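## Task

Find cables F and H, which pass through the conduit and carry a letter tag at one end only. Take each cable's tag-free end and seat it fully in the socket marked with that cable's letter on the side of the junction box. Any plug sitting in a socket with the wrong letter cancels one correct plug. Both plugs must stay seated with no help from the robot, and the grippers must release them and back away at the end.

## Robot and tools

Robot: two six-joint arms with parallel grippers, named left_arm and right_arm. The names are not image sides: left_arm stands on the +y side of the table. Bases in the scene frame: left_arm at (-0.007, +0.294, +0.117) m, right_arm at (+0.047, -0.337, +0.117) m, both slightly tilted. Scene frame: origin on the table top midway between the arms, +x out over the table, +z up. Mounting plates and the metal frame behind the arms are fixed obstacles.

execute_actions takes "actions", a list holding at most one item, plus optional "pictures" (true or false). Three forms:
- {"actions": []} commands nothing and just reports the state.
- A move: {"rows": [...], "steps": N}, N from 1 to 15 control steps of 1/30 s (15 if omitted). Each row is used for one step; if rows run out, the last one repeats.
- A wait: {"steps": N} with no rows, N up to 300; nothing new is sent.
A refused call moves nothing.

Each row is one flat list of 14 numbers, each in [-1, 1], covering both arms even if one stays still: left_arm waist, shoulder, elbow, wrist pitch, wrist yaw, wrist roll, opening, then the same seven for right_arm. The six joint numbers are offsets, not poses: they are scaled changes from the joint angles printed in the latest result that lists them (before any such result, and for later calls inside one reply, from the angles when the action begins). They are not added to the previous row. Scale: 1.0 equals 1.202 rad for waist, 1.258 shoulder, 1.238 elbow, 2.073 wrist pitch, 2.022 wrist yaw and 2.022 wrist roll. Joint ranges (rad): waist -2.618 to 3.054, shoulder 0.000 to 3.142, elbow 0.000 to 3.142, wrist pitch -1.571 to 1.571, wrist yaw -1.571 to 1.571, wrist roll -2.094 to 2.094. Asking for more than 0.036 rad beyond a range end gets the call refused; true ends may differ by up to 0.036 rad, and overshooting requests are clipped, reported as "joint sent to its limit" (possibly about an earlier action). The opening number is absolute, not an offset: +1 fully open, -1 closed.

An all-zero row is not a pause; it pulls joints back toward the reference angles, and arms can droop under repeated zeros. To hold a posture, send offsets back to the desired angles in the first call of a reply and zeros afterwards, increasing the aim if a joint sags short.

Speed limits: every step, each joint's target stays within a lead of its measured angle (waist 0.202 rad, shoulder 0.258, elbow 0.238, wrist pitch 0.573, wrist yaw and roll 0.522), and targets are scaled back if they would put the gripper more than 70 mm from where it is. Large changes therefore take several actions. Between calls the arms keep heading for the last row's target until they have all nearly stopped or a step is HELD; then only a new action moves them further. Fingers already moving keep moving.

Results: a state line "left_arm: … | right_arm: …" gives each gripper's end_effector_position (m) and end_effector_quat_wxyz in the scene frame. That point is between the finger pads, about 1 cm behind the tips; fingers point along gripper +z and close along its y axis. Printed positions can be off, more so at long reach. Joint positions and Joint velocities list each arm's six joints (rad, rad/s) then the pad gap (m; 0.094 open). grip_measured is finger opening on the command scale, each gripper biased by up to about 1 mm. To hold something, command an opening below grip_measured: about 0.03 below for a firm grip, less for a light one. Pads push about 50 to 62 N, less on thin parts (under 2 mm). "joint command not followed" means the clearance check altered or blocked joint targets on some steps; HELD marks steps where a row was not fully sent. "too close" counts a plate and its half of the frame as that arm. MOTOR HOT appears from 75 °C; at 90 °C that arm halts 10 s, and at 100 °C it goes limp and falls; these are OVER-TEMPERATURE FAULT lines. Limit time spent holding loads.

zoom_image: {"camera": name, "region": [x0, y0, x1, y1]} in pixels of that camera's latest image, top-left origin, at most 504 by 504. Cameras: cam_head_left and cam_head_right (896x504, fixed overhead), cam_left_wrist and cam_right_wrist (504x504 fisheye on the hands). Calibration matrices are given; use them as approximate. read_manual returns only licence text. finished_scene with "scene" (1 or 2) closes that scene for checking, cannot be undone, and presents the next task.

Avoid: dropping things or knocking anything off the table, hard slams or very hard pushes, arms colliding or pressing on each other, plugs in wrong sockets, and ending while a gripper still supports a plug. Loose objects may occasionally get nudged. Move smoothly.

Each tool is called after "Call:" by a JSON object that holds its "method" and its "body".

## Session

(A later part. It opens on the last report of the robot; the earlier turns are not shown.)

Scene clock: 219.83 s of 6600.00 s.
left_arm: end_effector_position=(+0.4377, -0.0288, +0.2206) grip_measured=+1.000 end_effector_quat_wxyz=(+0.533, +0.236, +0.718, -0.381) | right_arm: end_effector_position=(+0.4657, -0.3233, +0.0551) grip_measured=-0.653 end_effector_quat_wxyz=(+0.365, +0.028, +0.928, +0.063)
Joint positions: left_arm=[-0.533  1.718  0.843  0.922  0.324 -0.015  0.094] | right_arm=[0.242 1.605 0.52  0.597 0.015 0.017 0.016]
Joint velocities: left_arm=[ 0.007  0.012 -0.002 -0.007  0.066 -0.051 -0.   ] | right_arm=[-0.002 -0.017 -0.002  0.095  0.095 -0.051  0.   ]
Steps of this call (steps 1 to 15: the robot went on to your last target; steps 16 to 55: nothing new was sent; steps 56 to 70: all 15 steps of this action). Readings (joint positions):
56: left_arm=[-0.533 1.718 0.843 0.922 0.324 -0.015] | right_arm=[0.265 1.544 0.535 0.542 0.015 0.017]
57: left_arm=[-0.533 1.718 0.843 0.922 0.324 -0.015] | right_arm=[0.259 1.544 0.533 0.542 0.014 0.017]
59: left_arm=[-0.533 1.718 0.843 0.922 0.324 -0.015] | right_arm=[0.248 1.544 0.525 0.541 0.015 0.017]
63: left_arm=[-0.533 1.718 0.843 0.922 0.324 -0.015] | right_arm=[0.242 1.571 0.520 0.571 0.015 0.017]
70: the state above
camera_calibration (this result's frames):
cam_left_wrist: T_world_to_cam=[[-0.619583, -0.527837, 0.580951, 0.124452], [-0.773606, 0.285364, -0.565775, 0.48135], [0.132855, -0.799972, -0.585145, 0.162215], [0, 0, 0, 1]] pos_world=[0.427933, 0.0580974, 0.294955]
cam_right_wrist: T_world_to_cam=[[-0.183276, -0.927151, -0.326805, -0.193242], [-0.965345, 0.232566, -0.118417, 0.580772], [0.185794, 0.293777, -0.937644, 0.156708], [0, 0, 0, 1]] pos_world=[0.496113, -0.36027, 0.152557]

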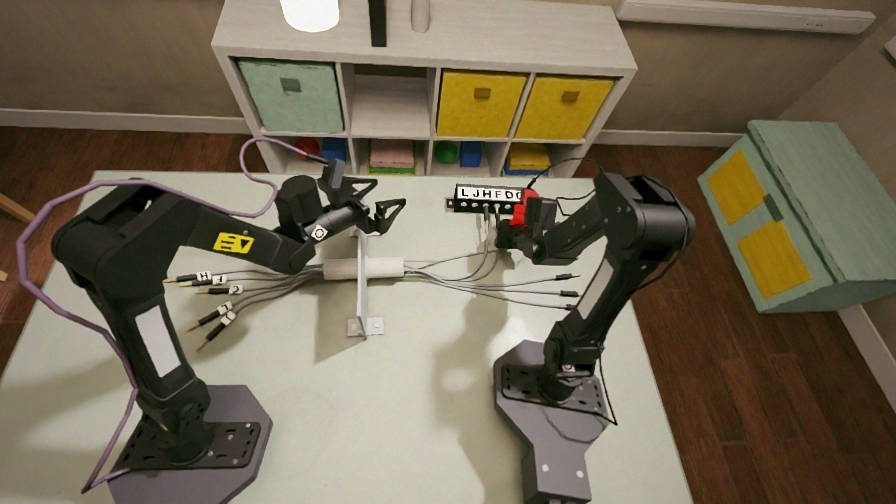

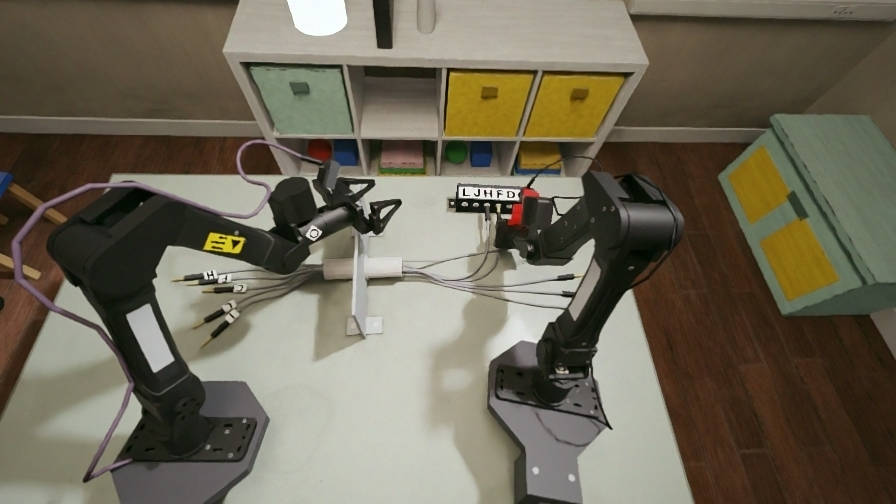

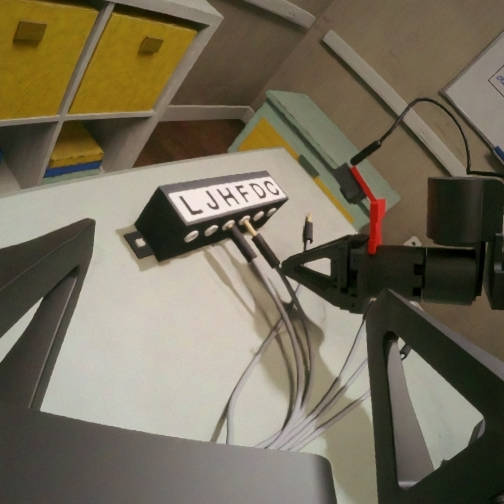

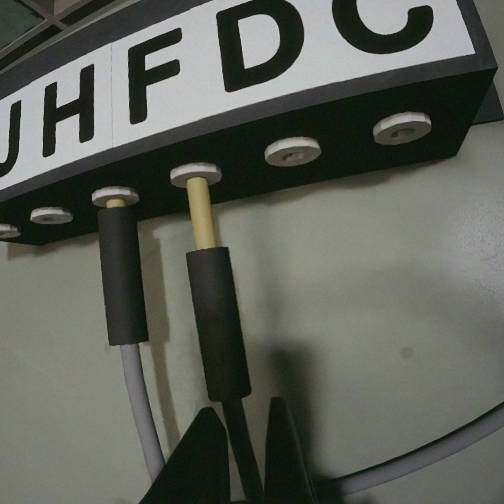

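Call:
{"method": "execute_actions", "body": {"actions": [{"rows":[[0,0,0,0,0,0,1,0,0,0.02,0,0,0,-0.83],[0,0,0,0,0,0,1,0,0,0.02,0,0,0,-0.83],[0,0,0,0,0,0,1,0,0,0.02,0,0,0,-0.83],[0,0,0,0,0,0,1,0,0,0.02,0,0,0,-0.83],[0,0,0,0,0,0,1,0,0.015,0.045,0,0,0,-0.83],[0,0,0,0,0,0,1,0,0.015,0.045,0,0,0,-0.83],[0,0,0,0,0,0,1,0,0.03,0.075,0,0,0,-0.83],[0,0,0,0,0,0,1,0,0.03,0.075,0,0,0,-0.83],[0,0,0,0,0,0,1,0,0.042,0.105,-0.01,0,0,-0.83]],"steps":15}]}}

Scene clock: 222.50 s of 6600.00 s.
left_arm: end_effector_position=(+0.4377, -0.0288, +0.2206) grip_measured=+1.000 end_effector_quat_wxyz=(+0.533, +0.236, +0.718, -0.381) | right_arm: end_effector_position=(+0.5018, -0.3245, +0.0690) grip_measured=-0.827 end_effector_quat_wxyz=(+0.394, +0.030, +0.917, +0.062)
Joint positions: left_arm=[-0.533  1.718  0.843  0.922  0.324 -0.015  0.094] | right_arm=[0.242 1.644 0.628 0.59  0.014 0.017 0.008]
Joint velocities: left_arm=[-0.017 -0.002 -0.002 -0.037 -0.037 -0.066  0.   ] | right_arm=[-0.002  0.007  0.017 -0.081 -0.022 -0.007  0.001]
Steps of this call (steps 1 to 30: the robot went on to your last target; steps 31 to 65: nothing new was sent; steps 66 to 80: all 15 steps of this action). Readings (joint positions):
66: left_arm=[-0.533 1.718 0.843 0.922 0.324 -0.015] | right_arm=[0.242 1.605 0.520 0.609 0.015 0.017]
67: left_arm=[-0.533 1.718 0.843 0.922 0.324 -0.015] | right_arm=[0.242 1.605 0.520 0.609 0.015 0.017]
69: left_arm=[-0.533 1.718 0.843 0.922 0.324 -0.015] | right_arm=[0.242 1.605 0.520 0.608 0.015 0.017]
73: left_arm=[-0.533 1.718 0.843 0.922 0.324 -0.015] | right_arm=[0.242 1.620 0.556 0.596 0.014 0.017]
80: the state above
camera_calibration (this result's frames):
cam_left_wrist: T_world_to_cam=[[-0.619583, -0.527837, 0.580951, 0.124452], [-0.773606, 0.285364, -0.565775, 0.48135], [0.132855, -0.799972, -0.585145, 0.162215], [0, 0, 0, 1]] pos_world=[0.427933, 0.0580974, 0.294955]
cam_right_wrist: T_world_to_cam=[[-0.170476, -0.925304, -0.338747, -0.188225], [-0.954457, 0.240488, -0.17657, 0.618708], [0.244846, 0.293218, -0.924161, 0.132682], [0, 0, 0, 1]] pos_world=[0.525956, -0.361862, 0.168105]

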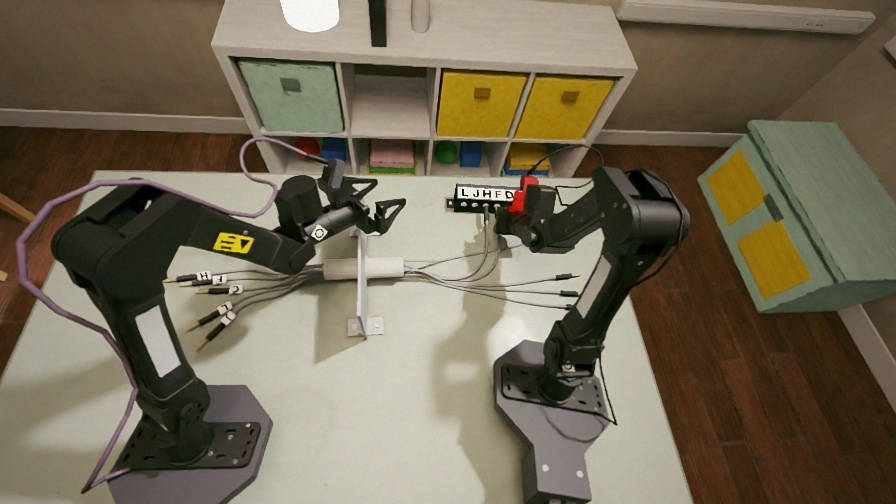

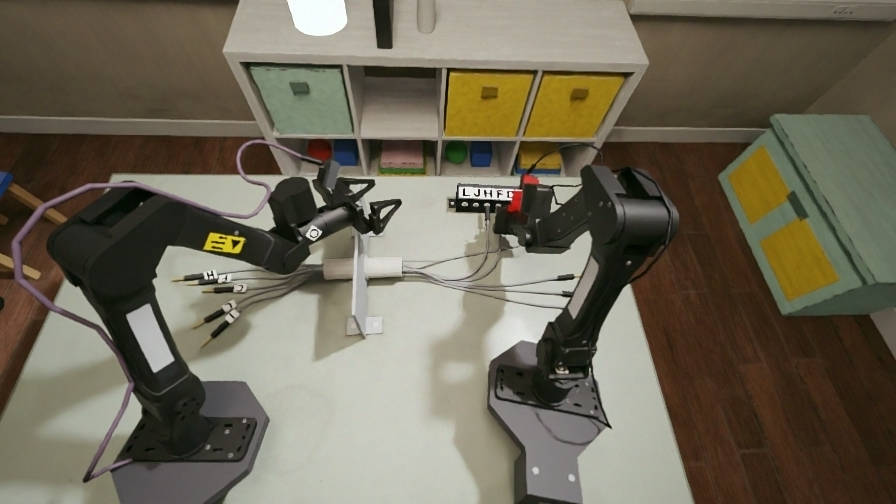

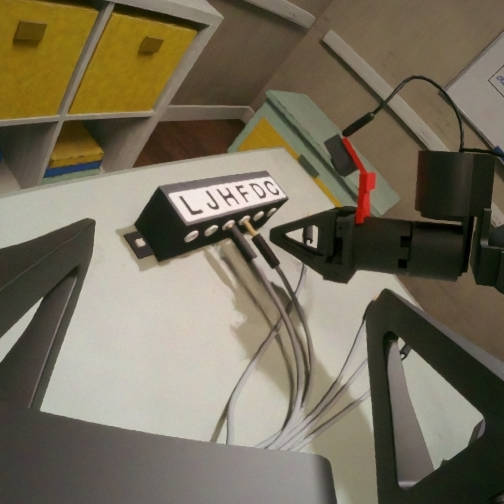

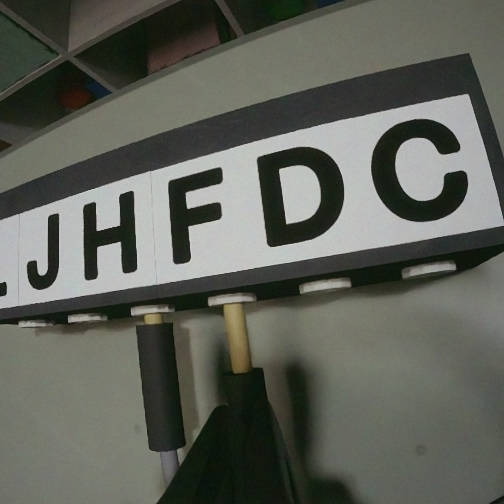

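Call:
{"method": "execute_actions", "body": {"actions": [{"rows":[[0,0,0,0,0,0,1,0,0,0,0,0,0,-0.65],[0,0,0,0,0,0,1,0,0,0,0,0,0,-0.65],[0,0,0,0,0,0,1,0,0,0,0,0,0,-0.65],[0,0,0,0,0,0,1,0,-0.04,-0.05,0,0,0,-0.65],[0,0,0,0,0,0,1,0,-0.04,-0.1,0,0,0,-0.65],[0,0,0,0,0,0,1,0,-0.04,-0.1,0,0,0,-0.65],[0,0,0,0,0,0,1,0,-0.04,-0.1,0,0,0,-0.65],[0,0,0,0,0,0,1,0,-0.04,-0.1,0,0,0,-0.65],[0,0,0,0,0,0,1,0,-0.012,-0.1,0.01,0,0,-0.65]],"steps":15}]}}

Scene clock: 224.33 s of 6600.00 s.
left_arm: end_effector_position=(+0.4377, -0.0288, +0.2206) grip_measured=+1.000 end_effector_quat_wxyz=(+0.533, +0.236, +0.718, -0.381) | right_arm: end_effector_position=(+0.4581, -0.3220, +0.0457) grip_measured=-0.653 end_effector_quat_wxyz=(+0.351, +0.027, +0.934, +0.063)
Joint positions: left_arm=[-0.533  1.718  0.843  0.922  0.324 -0.015  0.094] | right_arm=[0.242 1.623 0.511 0.593 0.014 0.017 0.016]
Joint velocities: left_arm=[ 0.027 -0.002  0.012  0.051 -0.007 -0.081 -0.   ] | right_arm=[-0.012  0.032 -0.017 -0.066  0.095  0.007 -0.   ]
Steps of this call (steps 1 to 15: the robot went on to your last target; steps 16 to 40: nothing new was sent; steps 41 to 55: all 15 steps of this action). Readings (joint positions):
41: left_arm=[-0.533 1.718 0.843 0.922 0.324 -0.015] | right_arm=[0.242 1.644 0.628 0.586 0.014 0.017]
42: left_arm=[-0.533 1.718 0.843 0.922 0.324 -0.015] | right_arm=[0.242 1.644 0.628 0.586 0.014 0.017]
44: left_arm=[-0.533 1.718 0.843 0.922 0.324 -0.015] | right_arm=[0.242 1.642 0.623 0.588 0.014 0.017]
48: left_arm=[-0.533 1.718 0.843 0.922 0.324 -0.015] | right_arm=[0.242 1.617 0.534 0.598 0.014 0.017]
55: the state above
camera_calibration (this result's frames):
cam_left_wrist: T_world_to_cam=[[-0.619583, -0.527837, 0.580951, 0.124452], [-0.773606, 0.285364, -0.565775, 0.48135], [0.132855, -0.799972, -0.585145, 0.162215], [0, 0, 0, 1]] pos_world=[0.427933, 0.0580974, 0.294955]
cam_right_wrist: T_world_to_cam=[[-0.18906, -0.928048, -0.320911, -0.19446], [-0.969538, 0.228246, -0.0888795, 0.571266], [0.155731, 0.294332, -0.94293, 0.163154], [0, 0, 0, 1]] pos_world=[0.491692, -0.358879, 0.142213]

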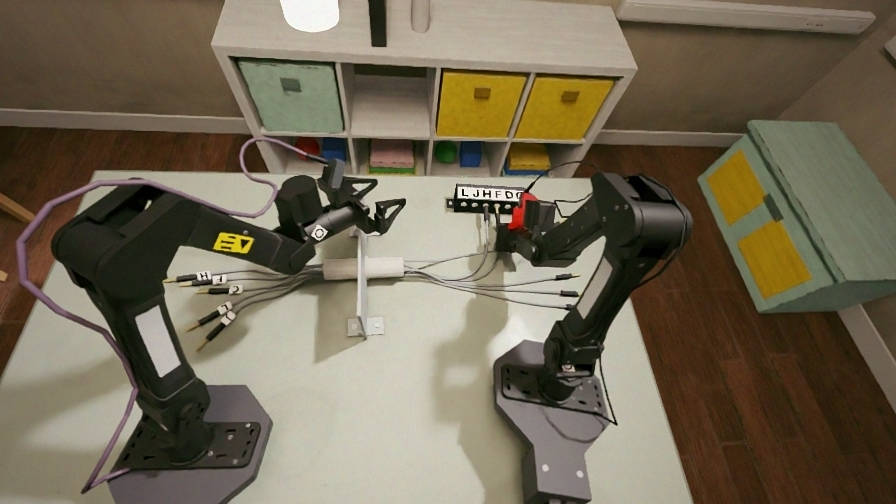

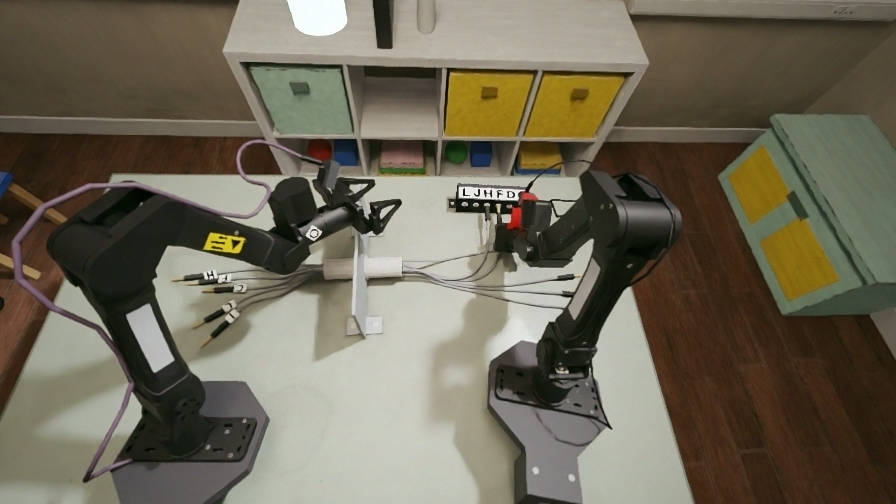

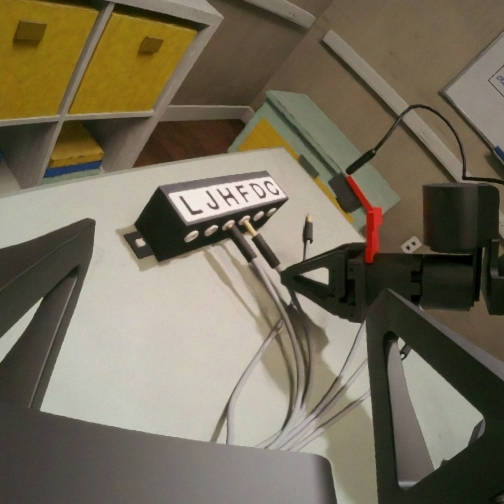

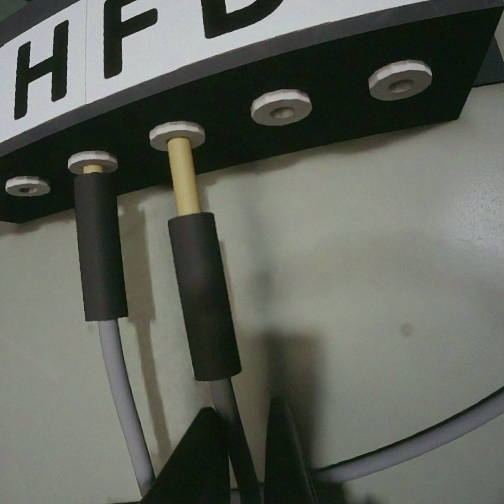

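Call:
{"method": "execute_actions", "body": {"actions": [{"rows":[[0,0,0,0,0,0,1,0.015,0,0.02,0,0,0,-0.83],[0,0,0,0,0,0,1,0.015,0,0.02,0,0,0,-0.83],[0,0,0,0,0,0,1,0.015,0,0.02,0,0,0,-0.83],[0,0,0,0,0,0,1,0.015,0,0.02,0,0,0,-0.83],[0,0,0,0,0,0,1,0.015,0.017,0.045,0,0,0,-0.83],[0,0,0,0,0,0,1,0.015,0.017,0.045,0,0,0,-0.83],[0,0,0,0,0,0,1,0.015,0.036,0.072,0,0,0,-0.83]],"steps":15}]}}

Scene clock: 226.13 s of 6600.00 s.
left_arm: end_effector_position=(+0.4377, -0.0288, +0.2206) grip_measured=+1.000 end_effector_quat_wxyz=(+0.533, +0.236, +0.718, -0.381) | right_arm: end_effector_position=(+0.4668, -0.3165, +0.0432) grip_measured=-0.827 end_effector_quat_wxyz=(+0.347, +0.022, +0.935, +0.069)
Joint positions: left_arm=[-0.533  1.718  0.843  0.922  0.324 -0.015  0.094] | right_arm=[0.251 1.654 0.555 0.571 0.006 0.017 0.008]
Joint velocities: left_arm=[ 0.017  0.002  0.012 -0.125 -0.007  0.007 -0.   ] | right_arm=[-0.022 -0.002 -0.017  0.022  0.007  0.007 -0.001]
Steps of this call (steps 1 to 15: the robot went on to your last target; steps 16 to 39: nothing new was sent; steps 40 to 54: all 15 steps of this action). Readings (joint positions):
40: left_arm=[-0.533 1.718 0.843 0.922 0.324 -0.015] | right_arm=[0.242 1.623 0.511 0.593 0.014 0.017]
41: left_arm=[-0.533 1.718 0.843 0.922 0.324 -0.015] | right_arm=[0.243 1.623 0.511 0.593 0.013 0.017]
43: left_arm=[-0.533 1.718 0.843 0.922 0.324 -0.015] | right_arm=[0.247 1.623 0.511 0.593 0.012 0.017]
47: left_arm=[-0.533 1.718 0.843 0.922 0.324 -0.015] | right_arm=[0.247 1.641 0.546 0.579 0.008 0.017]
54: the state above
camera_calibration (this result's frames):
cam_left_wrist: T_world_to_cam=[[-0.619583, -0.527837, 0.580951, 0.124452], [-0.773606, 0.285364, -0.565775, 0.48135], [0.132855, -0.799972, -0.585145, 0.162215], [0, 0, 0, 1]] pos_world=[0.427933, 0.0580974, 0.294955]
cam_right_wrist: T_world_to_cam=[[-0.177855, -0.927827, -0.327878, -0.193324], [-0.973352, 0.214879, -0.080077, 0.575399], [0.144752, 0.304899, -0.94132, 0.166129], [0, 0, 0, 1]] pos_world=[0.501635, -0.353665, 0.13907]

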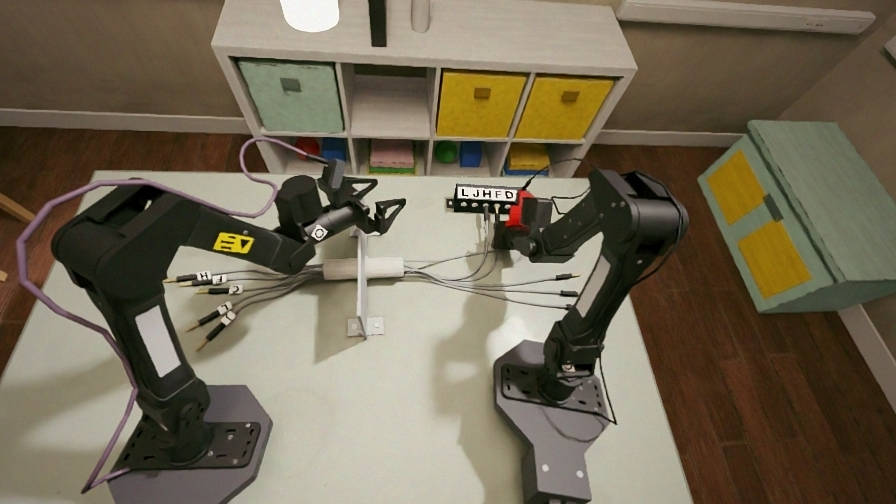

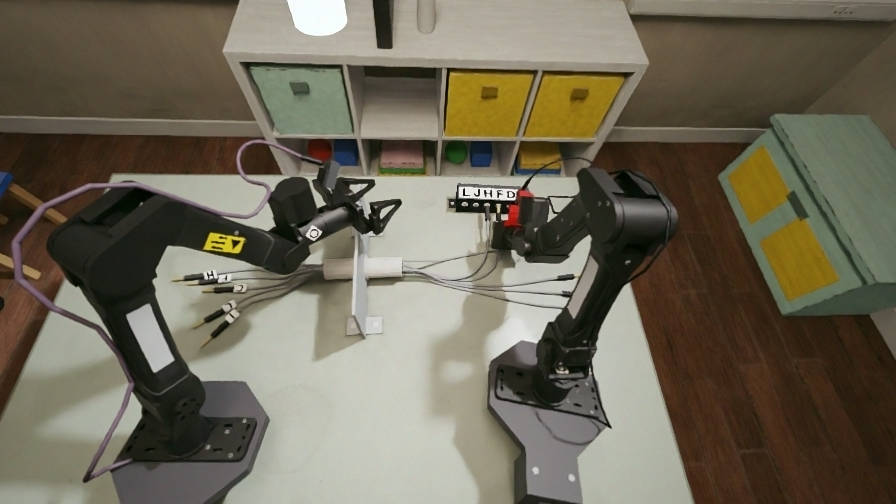

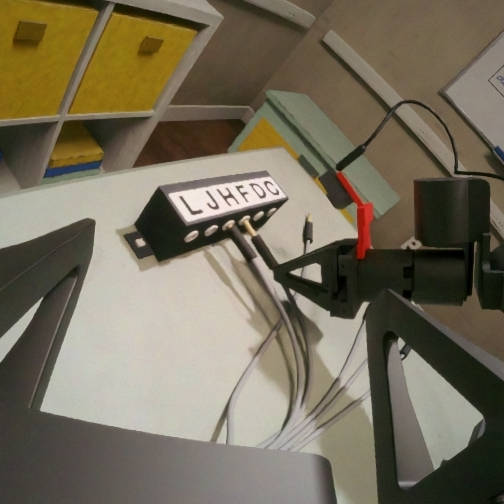

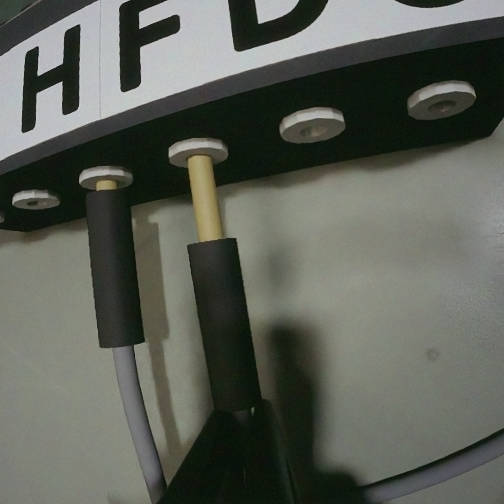

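Centred and in contact. Push with q4 bias.

Call:
{"method": "execute_actions", "body": {"actions": [{"rows":[[0,0,0,0,0,0,1,0,0.02,0.05,0.1,0,0,-0.83],[0,0,0,0,0,0,1,0,0.035,0.08,0.15,0,0,-0.83]],"steps":15}]}}

Scene clock: 227.20 s of 6600.00 s.
left_arm: end_effector_position=(+0.4377, -0.0288, +0.2206) grip_measured=+1.000 end_effector_quat_wxyz=(+0.533, +0.236, +0.718, -0.381) | right_arm: end_effector_position=(+0.4702, -0.3147, +0.0405) grip_measured=-0.827 end_effector_quat_wxyz=(+0.355, +0.022, +0.932, +0.073)
Joint positions: left_arm=[-0.533  1.718  0.843  0.922  0.324 -0.015  0.094] | right_arm=[ 0.251  1.682  0.555  0.616 -0.001  0.019  0.008]
Joint velocities: left_arm=[ 0.002 -0.002 -0.012  0.051 -0.095  0.007  0.   ] | right_arm=[ 0.007  0.012 -0.007 -0.007  0.037  0.007 -0.   ]
Steps of this call (steps 1 to 15: the robot went on to your last target; steps 16 to 17: nothing new was sent; steps 18 to 32: all 15 steps of this action). Readings (joint positions):
18: left_arm=[-0.533 1.718 0.843 0.922 0.324 -0.015] | right_arm=[0.251 1.654 0.555 0.579 0.005 0.017]
19: left_arm=[-0.533 1.718 0.843 0.922 0.324 -0.015] | right_arm=[0.251 1.661 0.555 0.589 0.003 0.017]
21: left_arm=[-0.533 1.718 0.843 0.922 0.324 -0.015] | right_arm=[0.251 1.676 0.555 0.608 -0.000 0.018]
25: left_arm=[-0.533 1.718 0.843 0.922 0.324 -0.015] | right_arm=[0.251 1.682 0.555 0.616 -0.001 0.019]
32: the state above
camera_calibration (this result's frames):
cam_left_wrist: T_world_to_cam=[[-0.619583, -0.527837, 0.580951, 0.124452], [-0.773606, 0.285364, -0.565775, 0.48135], [0.132855, -0.799972, -0.585145, 0.162215], [0, 0, 0, 1]] pos_world=[0.427933, 0.0580974, 0.294955]
cam_right_wrist: T_world_to_cam=[[-0.171213, -0.925624, -0.337499, -0.194001], [-0.972039, 0.214575, -0.0953779, 0.578025], [0.160703, 0.311732, -0.936482, 0.157042], [0, 0, 0, 1]] pos_world=[0.50341, -0.352557, 0.136723]

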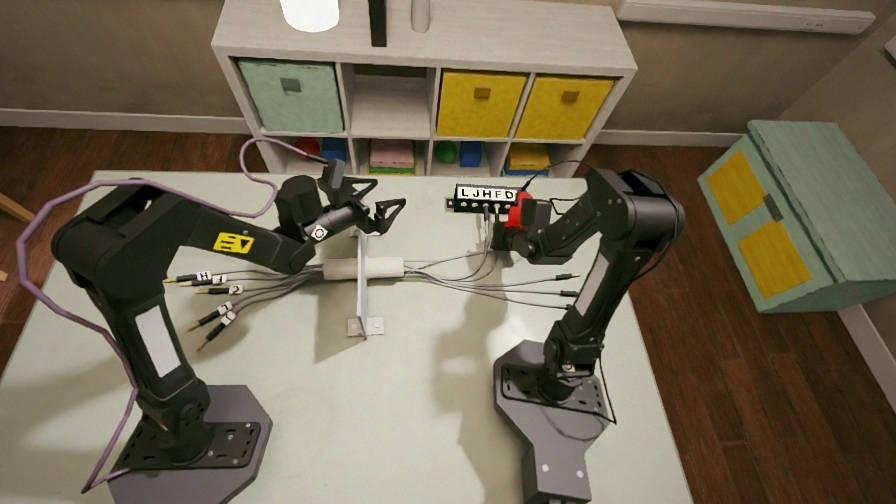

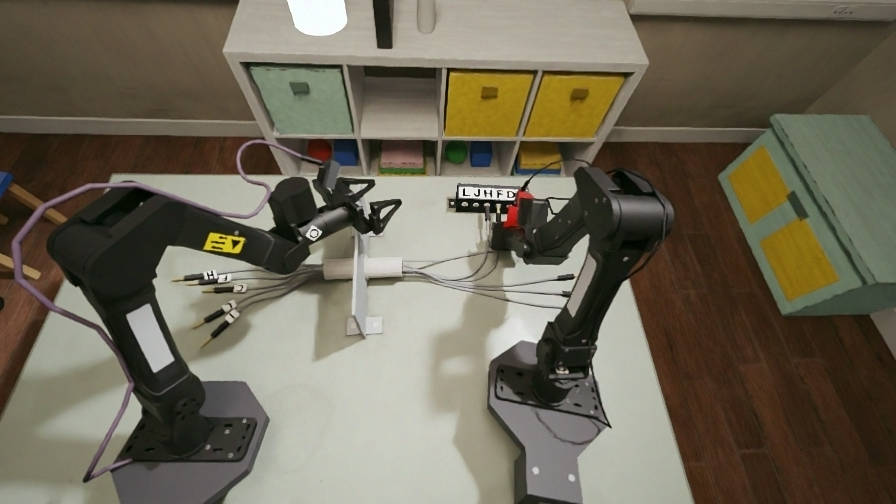

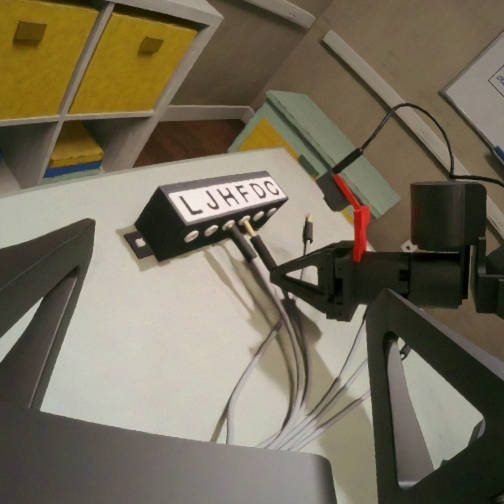

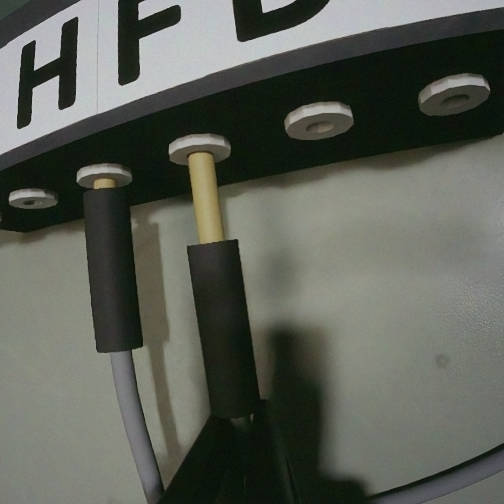

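Call:
{"method": "execute_actions", "body": {"actions": [{"rows":[[0,0,0,0,0,0,1,0,0,0.08,0.03,0,0,-0.83],[0,0,0,0,0,0,1,0,0,0.12,0.04,0,0,-0.83],[0,0,0,0,0,0,1,0,0.01,0.15,0.04,0,0,-0.83]],"steps":15}]}}

Scene clock: 228.73 s of 6600.00 s.
left_arm: end_effector_position=(+0.4377, -0.0288, +0.2206) grip_measured=+1.000 end_effector_quat_wxyz=(+0.533, +0.236, +0.718, -0.381) | right_arm: end_effector_position=(+0.4721, -0.3133, +0.0335) grip_measured=-0.827 end_effector_quat_wxyz=(+0.317, +0.020, +0.945, +0.074)
Joint positions: left_arm=[-0.533  1.718  0.843  0.922  0.324 -0.015  0.094] | right_arm=[ 0.251  1.689  0.63   0.468 -0.004  0.021  0.008]
Joint velocities: left_arm=[-0.012 -0.017 -0.007  0.007 -0.007 -0.022  0.001] | right_arm=[ 0.007 -0.002  0.007  0.022 -0.007  0.022 -0.   ]
Steps of this call (steps 1 to 15: the robot went on to your last target; steps 16 to 31: nothing new was sent; steps 32 to 46: all 15 steps of this action). Readings (joint positions):
32: left_arm=[-0.533 1.718 0.843 0.922 0.324 -0.015] | right_arm=[0.251 1.682 0.557 0.607 -0.002 0.019]
33: left_arm=[-0.533 1.718 0.843 0.922 0.324 -0.015] | right_arm=[0.251 1.682 0.567 0.590 -0.002 0.020]
35: left_arm=[-0.533 1.718 0.843 0.922 0.324 -0.015] | right_arm=[0.251 1.686 0.595 0.539 -0.003 0.020]
39: left_arm=[-0.533 1.718 0.843 0.922 0.324 -0.015] | right_arm=[0.251 1.689 0.620 0.487 -0.003 0.020]
46: the state above
camera_calibration (this result's frames):
cam_left_wrist: T_world_to_cam=[[-0.619583, -0.527837, 0.580951, 0.124452], [-0.773606, 0.285364, -0.565775, 0.48135], [0.132855, -0.799972, -0.585145, 0.162215], [0, 0, 0, 1]] pos_world=[0.427933, 0.0580974, 0.294955]
cam_right_wrist: T_world_to_cam=[[-0.186802, -0.927548, -0.323667, -0.188423], [-0.979, 0.20314, -0.017124, 0.575933], [0.0816329, 0.313671, -0.946016, 0.18801], [0, 0, 0, 1]] pos_world=[0.513293, -0.350739, 0.126737]

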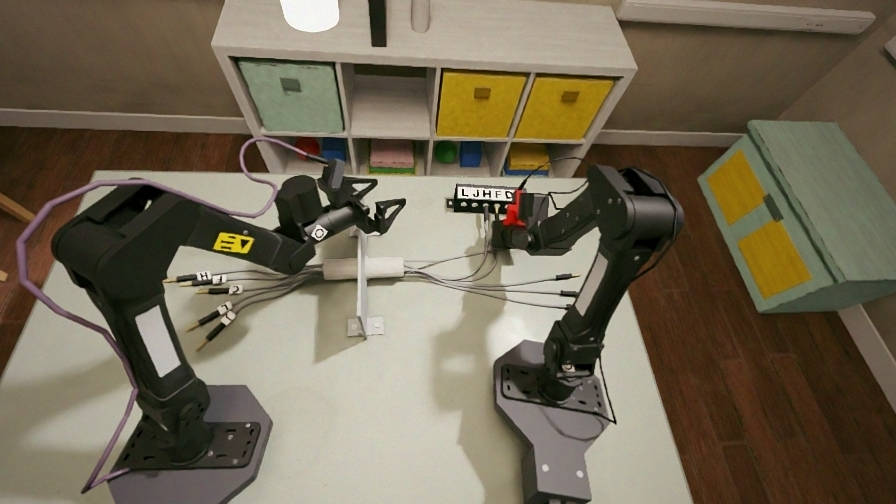

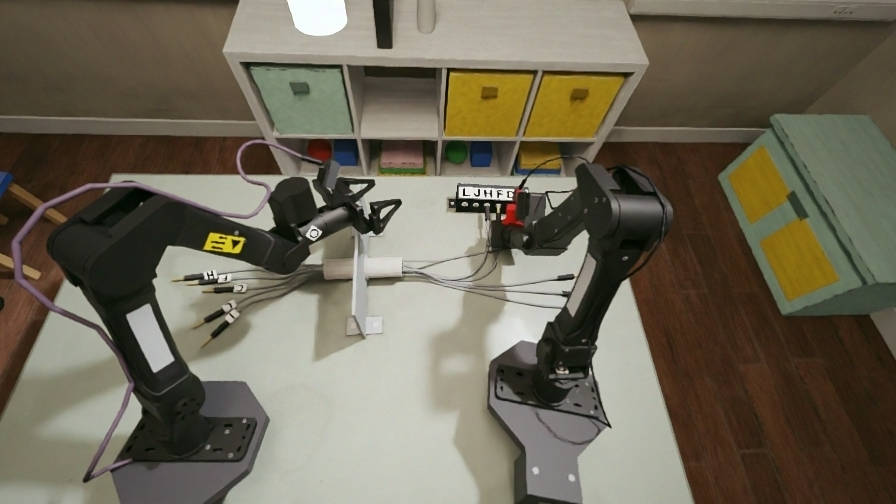

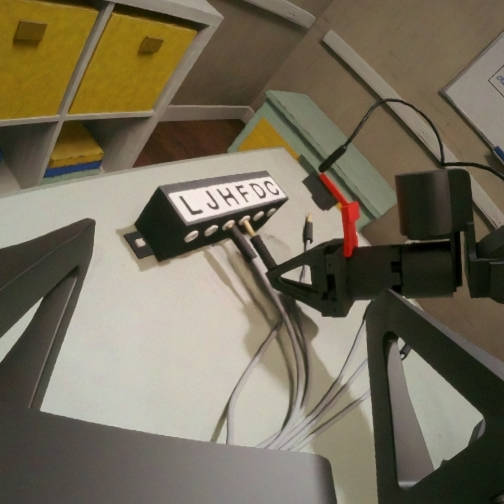

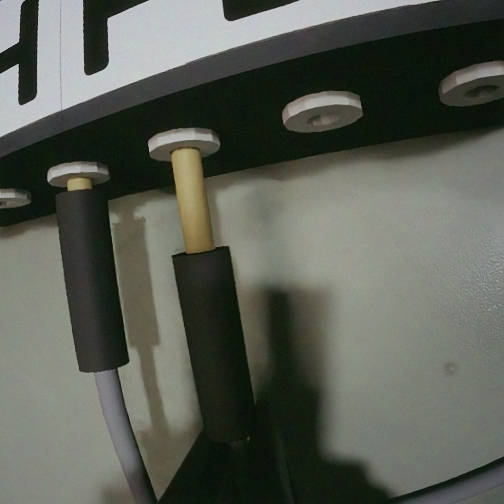

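Call:
{"method": "execute_actions", "body": {"actions": [{"rows":[[0,0,0,0,0,0,1,0,-0.05,0.0,0.08,0,0,-0.83],[0,0,0,0,0,0,1,0,-0.05,0.0,0.08,0,0,-0.83],[0,0,0,0,0,0,1,0,-0.05,0.0,0.08,0,0,-0.83],[0,0,0,0,0,0,1,0,-0.05,0.0,0.08,0,0,-0.83],[0,0,0,0,0,0,1,0,-0.05,0.0,0.08,0,0,-0.83],[0,0,0,0,0,0,1,0,-0.04,0.04,0.11,0,0,-0.83]],"steps":15}]}}

Scene clock: 230.93 s of 6600.00 s.
left_arm: end_effector_position=(+0.4377, -0.0288, +0.2206) grip_measured=+1.000 end_effector_quat_wxyz=(+0.533, +0.236, +0.718, -0.381) | right_arm: end_effector_position=(+0.4716, -0.3140, +0.0372) grip_measured=-0.827 end_effector_quat_wxyz=(+0.324, +0.021, +0.943, +0.074)
Joint positions: left_arm=[-0.533  1.718  0.843  0.922  0.324 -0.015  0.094] | right_arm=[ 0.251  1.675  0.616  0.481 -0.002  0.021  0.008]
Joint velocities: left_arm=[-0.007 -0.002  0.007 -0.081 -0.081  0.051  0.001] | right_arm=[ 0.007 -0.012 -0.002  0.022 -0.007  0.022 -0.   ]
Steps of this call (steps 1 to 15: the robot went on to your last target; steps 16 to 51: nothing new was sent; steps 52 to 66: all 15 steps of this action). Readings (joint positions):
52: left_arm=[-0.533 1.718 0.843 0.922 0.324 -0.015] | right_arm=[0.251 1.686 0.626 0.467 -0.004 0.021]
53: left_arm=[-0.533 1.718 0.843 0.922 0.324 -0.015] | right_arm=[0.251 1.679 0.620 0.472 -0.004 0.021]
55: left_arm=[-0.533 1.718 0.843 0.922 0.324 -0.015] | right_arm=[0.251 1.675 0.616 0.476 -0.002 0.021]
59: left_arm=[-0.533 1.718 0.843 0.922 0.324 -0.015] | right_arm=[0.251 1.675 0.616 0.481 -0.002 0.021]
66: the state above
camera_calibration (this result's frames):
cam_left_wrist: T_world_to_cam=[[-0.619583, -0.527837, 0.580951, 0.124452], [-0.773606, 0.285364, -0.565775, 0.48135], [0.132855, -0.799972, -0.585145, 0.162215], [0, 0, 0, 1]] pos_world=[0.427933, 0.0580974, 0.294955]
cam_right_wrist: T_world_to_cam=[[-0.185031, -0.92711, -0.325931, -0.18861], [-0.978067, 0.206011, -0.0307476, 0.576639], [0.0956515, 0.313092, -0.944894, 0.184949], [0, 0, 0, 1]] pos_world=[0.511402, -0.351562, 0.131014]

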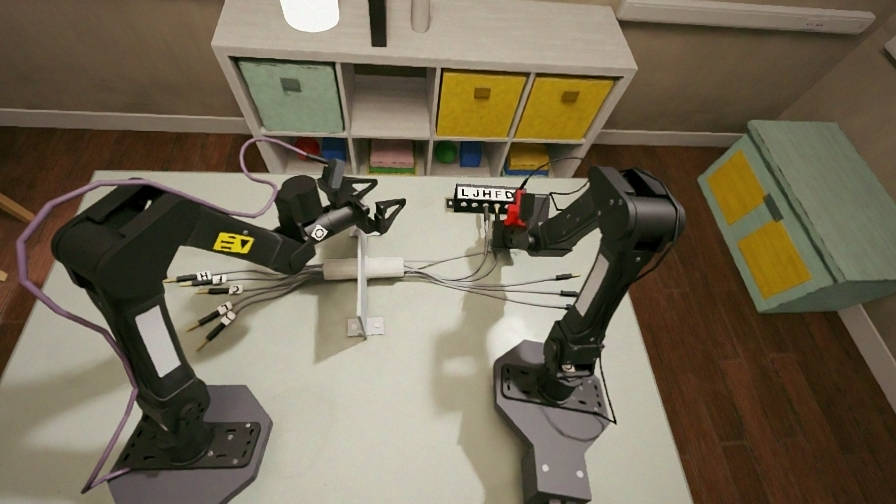

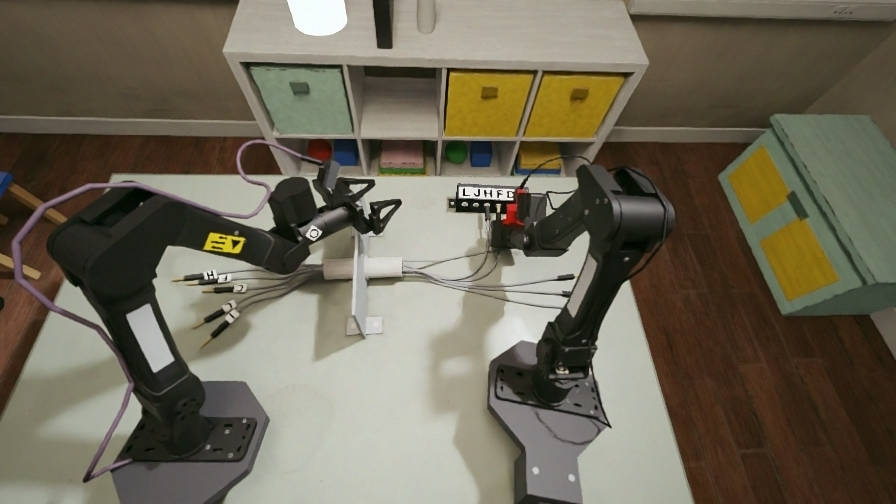

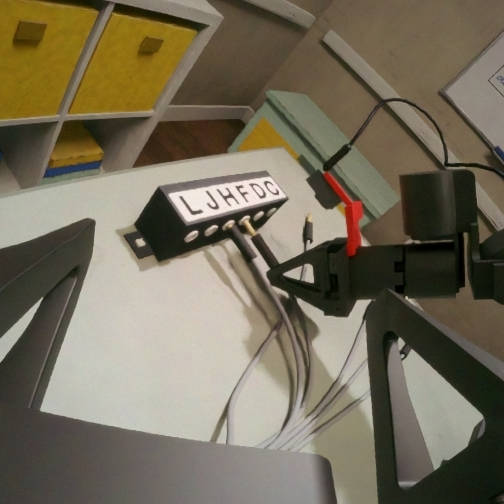

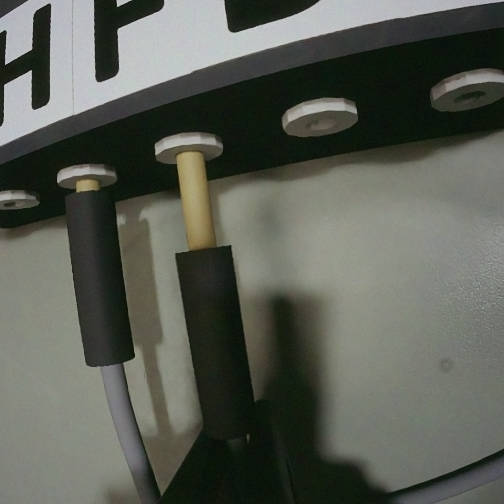

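Call:
{"method": "execute_actions", "body": {"actions": [{"rows":[[0,0,0,0,0,0,1,0,-0.03,-0.07,0.0,0,0,-0.65],[0,0,0,0,0,0,1,0,-0.04,-0.09,0.03,0,0,-0.65],[0,0,0,0,0,0,1,0,-0.05,-0.09,0.06,0,0,-0.65]],"steps":15}]}}

Call:
{"method": "zoom_image", "body": {"camera": "cam_left_wrist", "region": [200,190,320,300]}}

Scene clock: 232.13 s of 6600.00 s.
left_arm: end_effector_position=(+0.4377, -0.0288, +0.2206) grip_measured=+1.000 end_effector_quat_wxyz=(+0.533, +0.236, +0.718, -0.381) | right_arm: end_effector_position=(+0.4529, -0.3145, +0.0374) grip_measured=-0.653 end_effector_quat_wxyz=(+0.336, +0.021, +0.939, +0.074)
Joint positions: left_arm=[-0.533  1.718  0.843  0.922  0.324 -0.015  0.094] | right_arm=[ 0.251  1.647  0.514  0.582 -0.002  0.021  0.016]
Joint velocities: left_arm=[ 0.002  0.022 -0.007 -0.007 -0.051 -0.066 -0.   ] | right_arm=[ 0.007 -0.002 -0.002  0.022 -0.007 -0.037 -0.   ]
Steps of this call (steps 1 to 15: the robot went on to your last target; steps 16 to 21: nothing new was sent; steps 22 to 36: all 15 steps of this action). Readings (joint positions):
22: left_arm=[-0.533 1.718 0.843 0.922 0.324 -0.015] | right_arm=[0.251 1.674 0.605 0.481 -0.002 0.021]
23: left_arm=[-0.533 1.718 0.843 0.922 0.324 -0.015] | right_arm=[0.251 1.667 0.585 0.496 -0.002 0.021]
25: left_arm=[-0.533 1.718 0.843 0.922 0.324 -0.015] | right_arm=[0.251 1.651 0.538 0.523 -0.002 0.021]
29: left_arm=[-0.533 1.718 0.843 0.922 0.324 -0.015] | right_arm=[0.251 1.647 0.514 0.548 -0.002 0.021]
36: the state above
camera_calibration (this result's frames):
cam_left_wrist: T_world_to_cam=[[-0.619583, -0.527837, 0.580951, 0.124452], [-0.773606, 0.285364, -0.565775, 0.48135], [0.132855, -0.799972, -0.585145, 0.162215], [0, 0, 0, 1]] pos_world=[0.427933, 0.0580974, 0.294955]
cam_right_wrist: T_world_to_cam=[[-0.179762, -0.926225, -0.331349, -0.194373], [-0.976147, 0.209645, -0.0564493, 0.559654], [0.121751, 0.313298, -0.941818, 0.175167], [0, 0, 0, 1]] pos_world=[0.490037, -0.352242, 0.132162]

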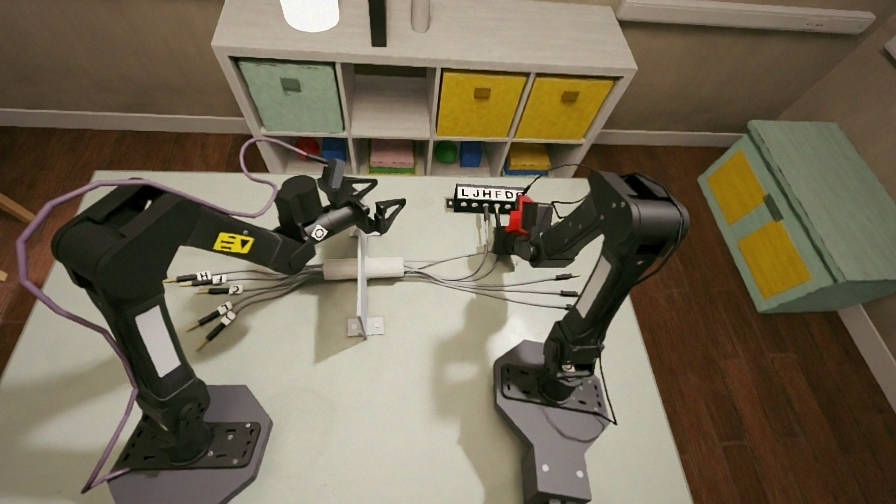

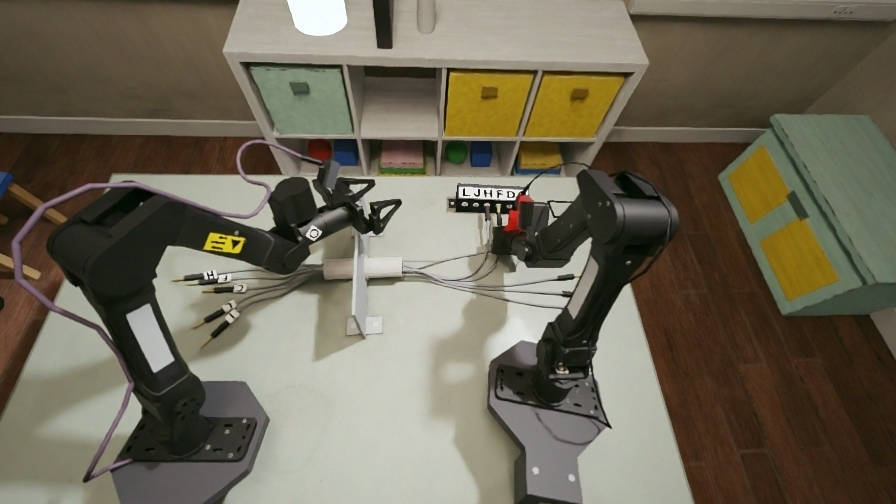

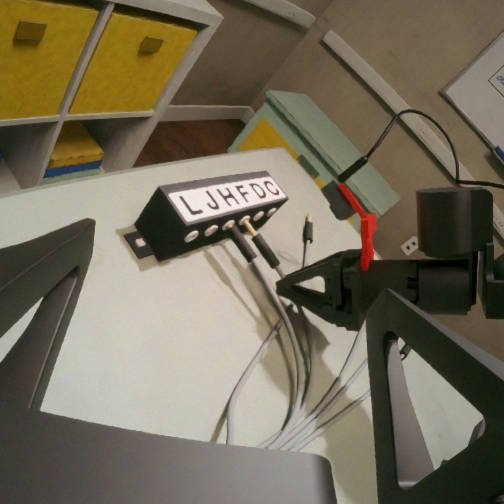

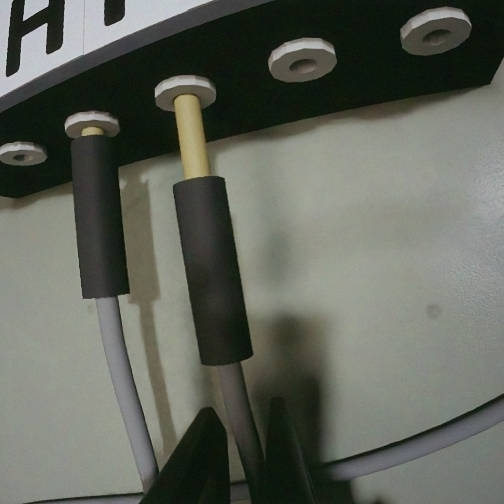

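Region (200, 190, 320, 300) of cam_left_wrist's 504x504 image, scaled by 4.200, with more detail than that image has; it fills the top 462 rows of this view, and the rest is white.

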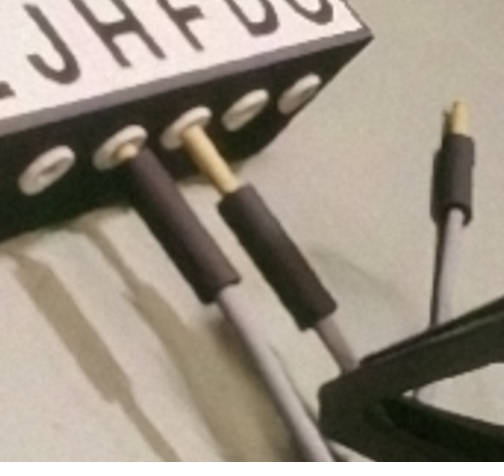

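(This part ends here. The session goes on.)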